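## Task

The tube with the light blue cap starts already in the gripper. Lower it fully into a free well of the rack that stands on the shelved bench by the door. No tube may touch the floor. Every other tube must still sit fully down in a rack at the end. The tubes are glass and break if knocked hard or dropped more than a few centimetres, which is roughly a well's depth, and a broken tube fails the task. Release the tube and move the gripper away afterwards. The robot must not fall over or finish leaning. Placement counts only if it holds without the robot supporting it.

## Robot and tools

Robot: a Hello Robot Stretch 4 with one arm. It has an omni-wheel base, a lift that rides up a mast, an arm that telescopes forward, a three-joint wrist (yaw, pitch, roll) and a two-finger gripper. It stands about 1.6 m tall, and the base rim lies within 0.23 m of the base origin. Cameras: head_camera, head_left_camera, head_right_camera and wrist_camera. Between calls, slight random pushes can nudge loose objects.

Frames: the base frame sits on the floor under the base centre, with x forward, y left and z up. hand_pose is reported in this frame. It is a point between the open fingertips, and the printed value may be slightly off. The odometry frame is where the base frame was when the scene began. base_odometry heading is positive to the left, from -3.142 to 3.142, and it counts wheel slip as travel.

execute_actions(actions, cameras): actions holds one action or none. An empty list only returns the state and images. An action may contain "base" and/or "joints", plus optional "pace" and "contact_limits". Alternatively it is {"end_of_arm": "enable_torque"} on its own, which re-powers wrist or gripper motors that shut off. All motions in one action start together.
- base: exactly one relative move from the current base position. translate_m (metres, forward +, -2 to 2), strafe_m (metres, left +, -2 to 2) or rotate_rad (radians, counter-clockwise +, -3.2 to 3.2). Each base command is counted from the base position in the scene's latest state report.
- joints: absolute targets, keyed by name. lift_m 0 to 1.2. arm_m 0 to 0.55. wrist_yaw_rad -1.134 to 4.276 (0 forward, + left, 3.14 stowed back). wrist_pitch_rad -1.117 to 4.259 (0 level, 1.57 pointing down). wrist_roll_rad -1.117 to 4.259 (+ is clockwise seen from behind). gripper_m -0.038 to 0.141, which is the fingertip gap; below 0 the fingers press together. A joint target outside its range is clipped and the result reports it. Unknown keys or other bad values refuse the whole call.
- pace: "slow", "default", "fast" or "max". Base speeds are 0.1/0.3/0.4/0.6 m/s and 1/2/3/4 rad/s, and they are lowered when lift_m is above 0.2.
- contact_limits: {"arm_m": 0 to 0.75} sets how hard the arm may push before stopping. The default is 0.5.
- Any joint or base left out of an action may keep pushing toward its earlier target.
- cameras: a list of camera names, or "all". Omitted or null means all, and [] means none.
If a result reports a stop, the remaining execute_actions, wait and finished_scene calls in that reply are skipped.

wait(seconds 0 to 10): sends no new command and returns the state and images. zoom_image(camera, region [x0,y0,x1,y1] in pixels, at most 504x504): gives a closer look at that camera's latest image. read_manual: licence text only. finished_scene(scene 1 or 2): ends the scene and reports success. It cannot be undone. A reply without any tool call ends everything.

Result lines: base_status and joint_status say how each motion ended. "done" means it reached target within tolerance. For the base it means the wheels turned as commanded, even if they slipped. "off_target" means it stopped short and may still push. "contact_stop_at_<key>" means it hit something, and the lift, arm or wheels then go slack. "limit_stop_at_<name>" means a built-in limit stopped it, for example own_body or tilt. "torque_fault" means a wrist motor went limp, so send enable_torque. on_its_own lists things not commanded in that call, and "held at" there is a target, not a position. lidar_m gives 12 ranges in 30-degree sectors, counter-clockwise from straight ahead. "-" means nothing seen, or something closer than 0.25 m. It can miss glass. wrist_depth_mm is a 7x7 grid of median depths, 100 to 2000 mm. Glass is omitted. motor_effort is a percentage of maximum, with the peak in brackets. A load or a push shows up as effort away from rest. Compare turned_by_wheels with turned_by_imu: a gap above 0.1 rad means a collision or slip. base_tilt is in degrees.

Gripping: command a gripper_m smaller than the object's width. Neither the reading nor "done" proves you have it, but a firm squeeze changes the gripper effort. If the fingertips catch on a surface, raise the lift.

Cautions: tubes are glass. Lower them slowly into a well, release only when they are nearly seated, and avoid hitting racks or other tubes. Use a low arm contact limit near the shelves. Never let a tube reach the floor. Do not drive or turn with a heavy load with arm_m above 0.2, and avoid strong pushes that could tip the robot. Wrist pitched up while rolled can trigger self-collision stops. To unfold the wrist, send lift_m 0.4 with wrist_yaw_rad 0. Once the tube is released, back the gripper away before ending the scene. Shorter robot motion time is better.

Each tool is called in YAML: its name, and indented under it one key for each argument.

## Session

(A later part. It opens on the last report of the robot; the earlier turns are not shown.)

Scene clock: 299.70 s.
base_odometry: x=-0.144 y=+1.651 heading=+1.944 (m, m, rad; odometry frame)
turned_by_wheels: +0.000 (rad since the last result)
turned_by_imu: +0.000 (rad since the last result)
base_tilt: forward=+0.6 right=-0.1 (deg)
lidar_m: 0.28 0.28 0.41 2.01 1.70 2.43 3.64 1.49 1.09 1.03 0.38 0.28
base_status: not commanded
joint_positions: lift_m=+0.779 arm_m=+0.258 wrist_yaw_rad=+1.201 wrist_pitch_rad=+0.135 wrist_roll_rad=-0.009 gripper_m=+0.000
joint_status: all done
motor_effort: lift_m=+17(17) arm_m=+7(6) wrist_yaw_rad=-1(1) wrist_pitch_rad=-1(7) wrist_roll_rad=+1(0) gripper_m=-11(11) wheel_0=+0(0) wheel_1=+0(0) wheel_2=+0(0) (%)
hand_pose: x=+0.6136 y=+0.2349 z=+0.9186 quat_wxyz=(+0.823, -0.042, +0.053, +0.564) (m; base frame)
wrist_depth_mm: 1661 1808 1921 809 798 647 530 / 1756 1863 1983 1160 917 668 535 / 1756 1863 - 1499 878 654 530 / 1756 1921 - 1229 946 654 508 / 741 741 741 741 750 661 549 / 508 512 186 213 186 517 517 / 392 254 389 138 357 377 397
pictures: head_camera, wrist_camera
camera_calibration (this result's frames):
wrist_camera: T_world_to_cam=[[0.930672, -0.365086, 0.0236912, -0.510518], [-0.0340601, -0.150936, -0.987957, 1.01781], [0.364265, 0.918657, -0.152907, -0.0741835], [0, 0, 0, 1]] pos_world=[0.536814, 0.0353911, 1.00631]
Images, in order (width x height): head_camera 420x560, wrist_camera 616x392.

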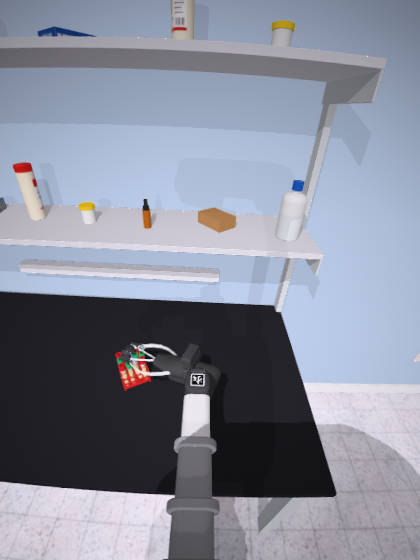

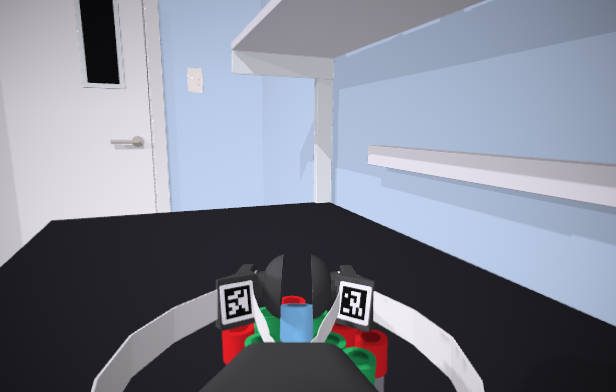

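execute_actions:
  actions:
    - {"base":{"strafe_m":-0.014},"joints":{"lift_m":0.782,"arm_m":0.25},"pace":"slow"}
  cameras: ["head_camera","wrist_camera"]

zoom_image:
  camera: "head_camera"
  region: [100, 335, 160, 395]

zoom_image:
  camera: "wrist_camera"
  region: [200, 230, 420, 392]

Scene clock: 323.57 s.
base_odometry: x=-0.131 y=+1.656 heading=+1.944 (m, m, rad; odometry frame)
turned_by_wheels: +0.000 (rad since the last result)
turned_by_imu: +0.001 (rad since the last result)
base_tilt: forward=+0.5 right=-0.1 (deg)
lidar_m: 0.26 0.29 0.40 2.02 1.71 2.40 3.65 1.49 1.08 1.01 0.38 0.29
base_status: done
joint_positions: lift_m=+0.782 arm_m=+0.251 wrist_yaw_rad=+1.200 wrist_pitch_rad=+0.136 wrist_roll_rad=-0.009 gripper_m=+0.000
joint_status: all done
motor_effort: lift_m=+22(22) arm_m=-7(8) wrist_yaw_rad=+0(1) wrist_pitch_rad=-4(5) wrist_roll_rad=+0(0) gripper_m=-8(10) wheel_0=+2(6) wheel_1=-1(5) wheel_2=+0(1) (%)
hand_pose: x=+0.6070 y=+0.2348 z=+0.9208 quat_wxyz=(+0.823, -0.042, +0.054, +0.564) (m; base frame)
wrist_depth_mm: 1708 1808 1983 798 798 654 539 / 1708 1863 1983 1182 917 676 544 / 1756 1921 - 1499 878 654 535 / 1756 1863 - 1229 960 661 512 / 741 732 741 741 750 668 554 / 512 512 185 214 185 521 521 / 394 359 392 137 362 379 399
pictures: head_camera, wrist_camera
camera_calibration (this result's frames):
wrist_camera: T_world_to_cam=[[0.930531, -0.365446, 0.0236957, -0.504309], [-0.0345133, -0.151929, -0.987789, 1.02013], [0.364584, 0.91835, -0.153988, -0.0704601], [0, 0, 0, 1]] pos_world=[0.530171, 0.0353963, 1.00877]
Images, in order (width x height): head_camera 420x560, wrist_camera 616x392.

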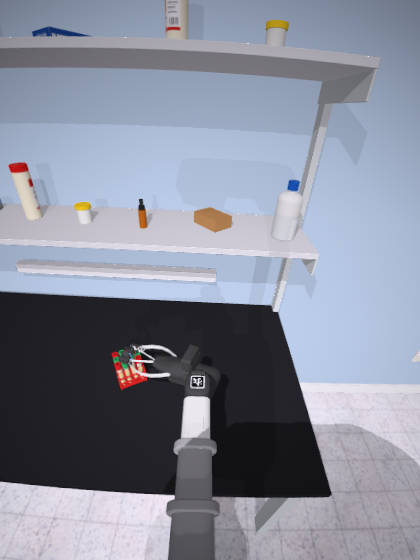

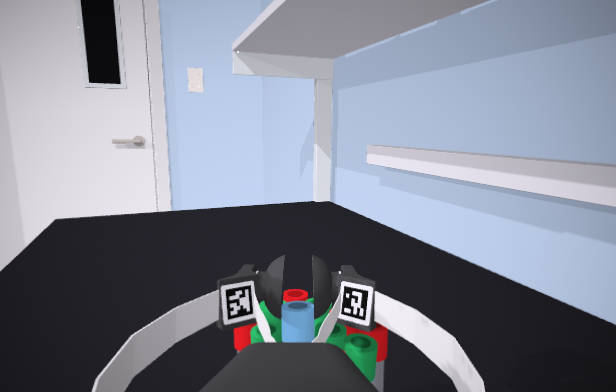

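Region (100, 335, 160, 395) of head_camera's 420x560 image, scaled by 8.400, with more detail than that image has.

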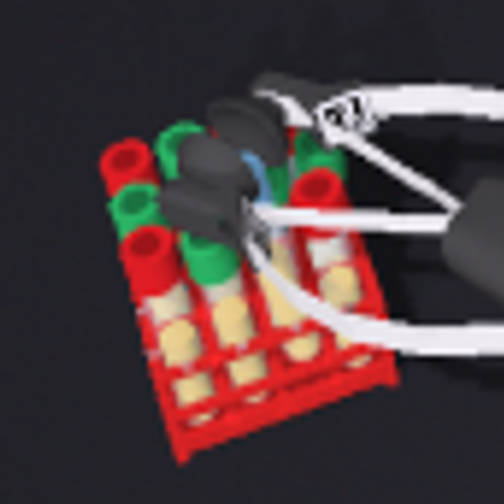

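Region (200, 230, 420, 392) of wrist_camera's 616x392 image, scaled by 2.291; it fills the top 371 rows of this view, and the rest is white.

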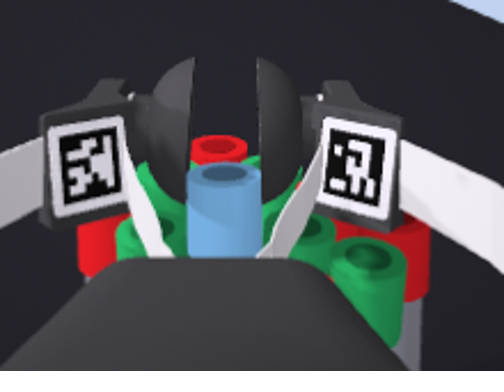

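execute_actions:
  actions:
    - {"base":{"strafe_m":-0.005},"joints":{"gripper_m":0.03},"pace":"slow"}
  cameras: ["wrist_camera"]

execute_actions:
  actions:
    - {"joints":{"lift_m":0.85}}
  cameras: ["head_camera"]

zoom_image:
  camera: "head_camera"
  region: [95, 325, 165, 395]

Scene clock: 333.57 s.
base_odometry: x=-0.126 y=+1.658 heading=+1.944 (m, m, rad; odometry frame)
turned_by_wheels: +0.000 (rad since the last result)
turned_by_imu: +0.001 (rad since the last result)
base_tilt: forward=+0.5 right=-0.1 (deg)
lidar_m: 0.27 0.28 0.39 2.01 1.75 2.44 3.61 1.49 1.04 1.00 0.39 0.30
base_status: done
joint_positions: lift_m=+0.782 arm_m=+0.251 wrist_yaw_rad=+1.200 wrist_pitch_rad=+0.137 wrist_roll_rad=-0.009 gripper_m=+0.030
joint_status: all done
motor_effort: lift_m=+22(22) arm_m=-7(7) wrist_yaw_rad=+0(0) wrist_pitch_rad=-5(5) wrist_roll_rad=+0(1) gripper_m=-2(9) wheel_0=+3(5) wheel_1=-2(3) wheel_2=+0(1) (%)
hand_pose: x=+0.6070 y=+0.2348 z=+0.9207 quat_wxyz=(+0.823, -0.042, +0.054, +0.564) (m; base frame)
wrist_depth_mm: 1708 1808 1983 809 809 654 535 / 1708 1863 1983 1205 917 676 539 / 1756 1921 - 1499 878 654 535 / 1808 1921 - 1255 960 661 512 / 741 741 741 750 750 668 559 / 512 512 191 262 192 521 521 / 392 359 392 133 362 389 402
pictures: wrist_camera
camera_calibration (this result's frames):
wrist_camera: T_world_to_cam=[[0.930535, -0.365436, 0.0236974, -0.50431], [-0.0346728, -0.15234, -0.98772, 1.02013], [0.364559, 0.918286, -0.154428, -0.0700258], [0, 0, 0, 1]] pos_world=[0.530177, 0.0354165, 1.00874]
Images, in order (width x height): wrist_camera 616x392.

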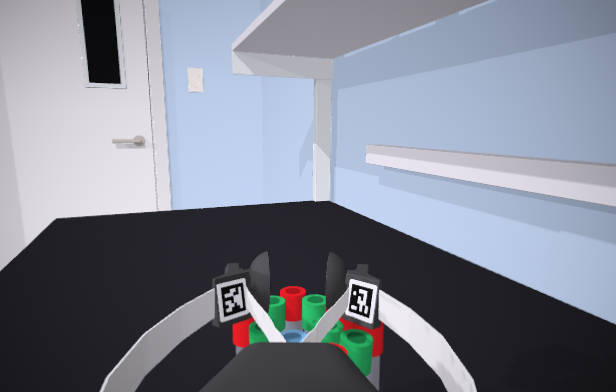

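Scene clock: 334.80 s.
base_odometry: x=-0.126 y=+1.658 heading=+1.944 (m, m, rad; odometry frame)
turned_by_wheels: +0.000 (rad since the last result)
turned_by_imu: +0.000 (rad since the last result)
base_tilt: forward=+0.5 right=-0.1 (deg)
lidar_m: 0.26 0.27 0.41 2.04 1.74 2.43 3.62 1.46 1.06 1.02 0.40 0.28
base_status: not commanded
joint_positions: lift_m=+0.850 arm_m=+0.251 wrist_yaw_rad=+1.200 wrist_pitch_rad=+0.137 wrist_roll_rad=-0.009 gripper_m=+0.030
joint_status: all done
motor_effort: lift_m=+22(24) arm_m=-7(7) wrist_yaw_rad=+0(0) wrist_pitch_rad=-6(8) wrist_roll_rad=+0(0) gripper_m=-2(3) wheel_0=+3(4) wheel_1=-2(2) wheel_2=+0(0) (%)
hand_pose: x=+0.6070 y=+0.2348 z=+0.9887 quat_wxyz=(+0.823, -0.042, +0.054, +0.564) (m; base frame)
wrist_depth_mm: 1661 1808 1983 691 525 530 508 / 1708 1863 1983 1138 878 676 539 / 1756 1863 - 1499 931 683 544 / 1808 1921 - 1537 904 640 539 / 1808 946 946 960 891 691 525 / 661 661 190 627 191 647 559 / 508 462 530 133 488 500 517
pictures: head_camera
Images, in order (width x height): head_camera 420x560.

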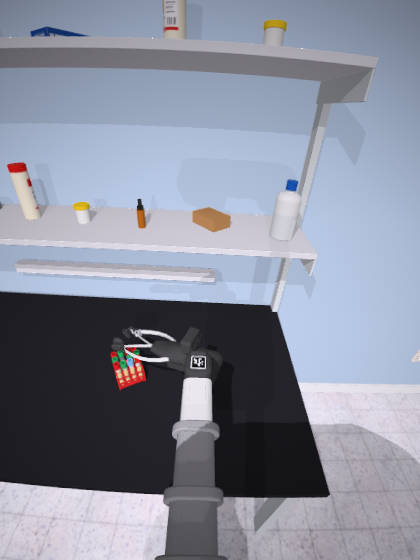

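Region (95, 325, 165, 395) of head_camera's 420x560 image, scaled by 7.200, with more detail than that image has.

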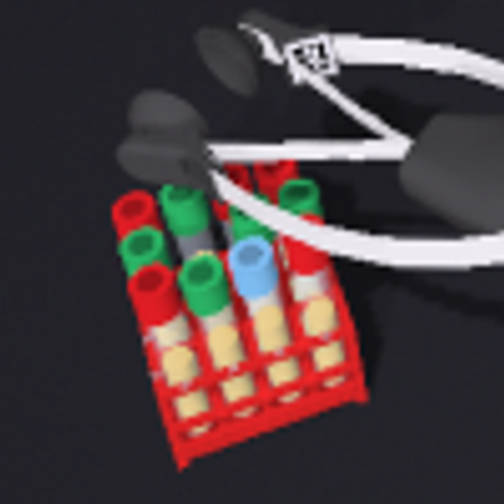

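Seated.

execute_actions:
  actions:
    - {"base":{"translate_m":-0.15},"joints":{"arm_m":0.0},"pace":"fast"}
  cameras: []

finished_scene:
  scene: 1

Scene clock: 341.87 s.
base_odometry: x=-0.072 y=+1.518 heading=+1.944 (m, m, rad; odometry frame)
turned_by_wheels: +0.000 (rad since the last result)
turned_by_imu: +0.002 (rad since the last result)
base_tilt: forward=+0.6 right=-0.1 (deg)
lidar_m: 0.41 0.42 0.63 1.68 1.71 2.42 3.47 1.47 1.06 1.00 1.68 0.45
base_status: done
joint_positions: lift_m=+0.850 arm_m=+0.003 wrist_yaw_rad=+1.200 wrist_pitch_rad=+0.137 wrist_roll_rad=-0.009 gripper_m=+0.030
joint_status: all done
joint sent to its limit — the command would take arm_m past its lower limit, so that joint was sent only as far as its limit.
motor_effort: lift_m=+22(22) arm_m=-6(8) wrist_yaw_rad=+0(0) wrist_pitch_rad=-5(7) wrist_roll_rad=+0(0) gripper_m=-3(3) wheel_0=+0(6) wheel_1=+1(5) wheel_2=+0(12) (%)
hand_pose: x=+0.3590 y=+0.2347 z=+0.9886 quat_wxyz=(+0.823, -0.042, +0.054, +0.564) (m; base frame)
wrist_depth_mm: 1708 1808 1983 - 1576 1182 768 / 1756 1863 - - 1308 1098 904 / 1756 1921 - - 1661 1182 946 / 1808 1921 - - 1576 1205 931 / 1808 1983 - 960 976 976 904 / 1921 - 191 627 191 676 683 / 1808 1661 1808 133 488 504 517
pictures: none
No camera images: the call's "cameras" was empty. Leave "cameras" out to get every camera's image.

The scene is finished: the task was done.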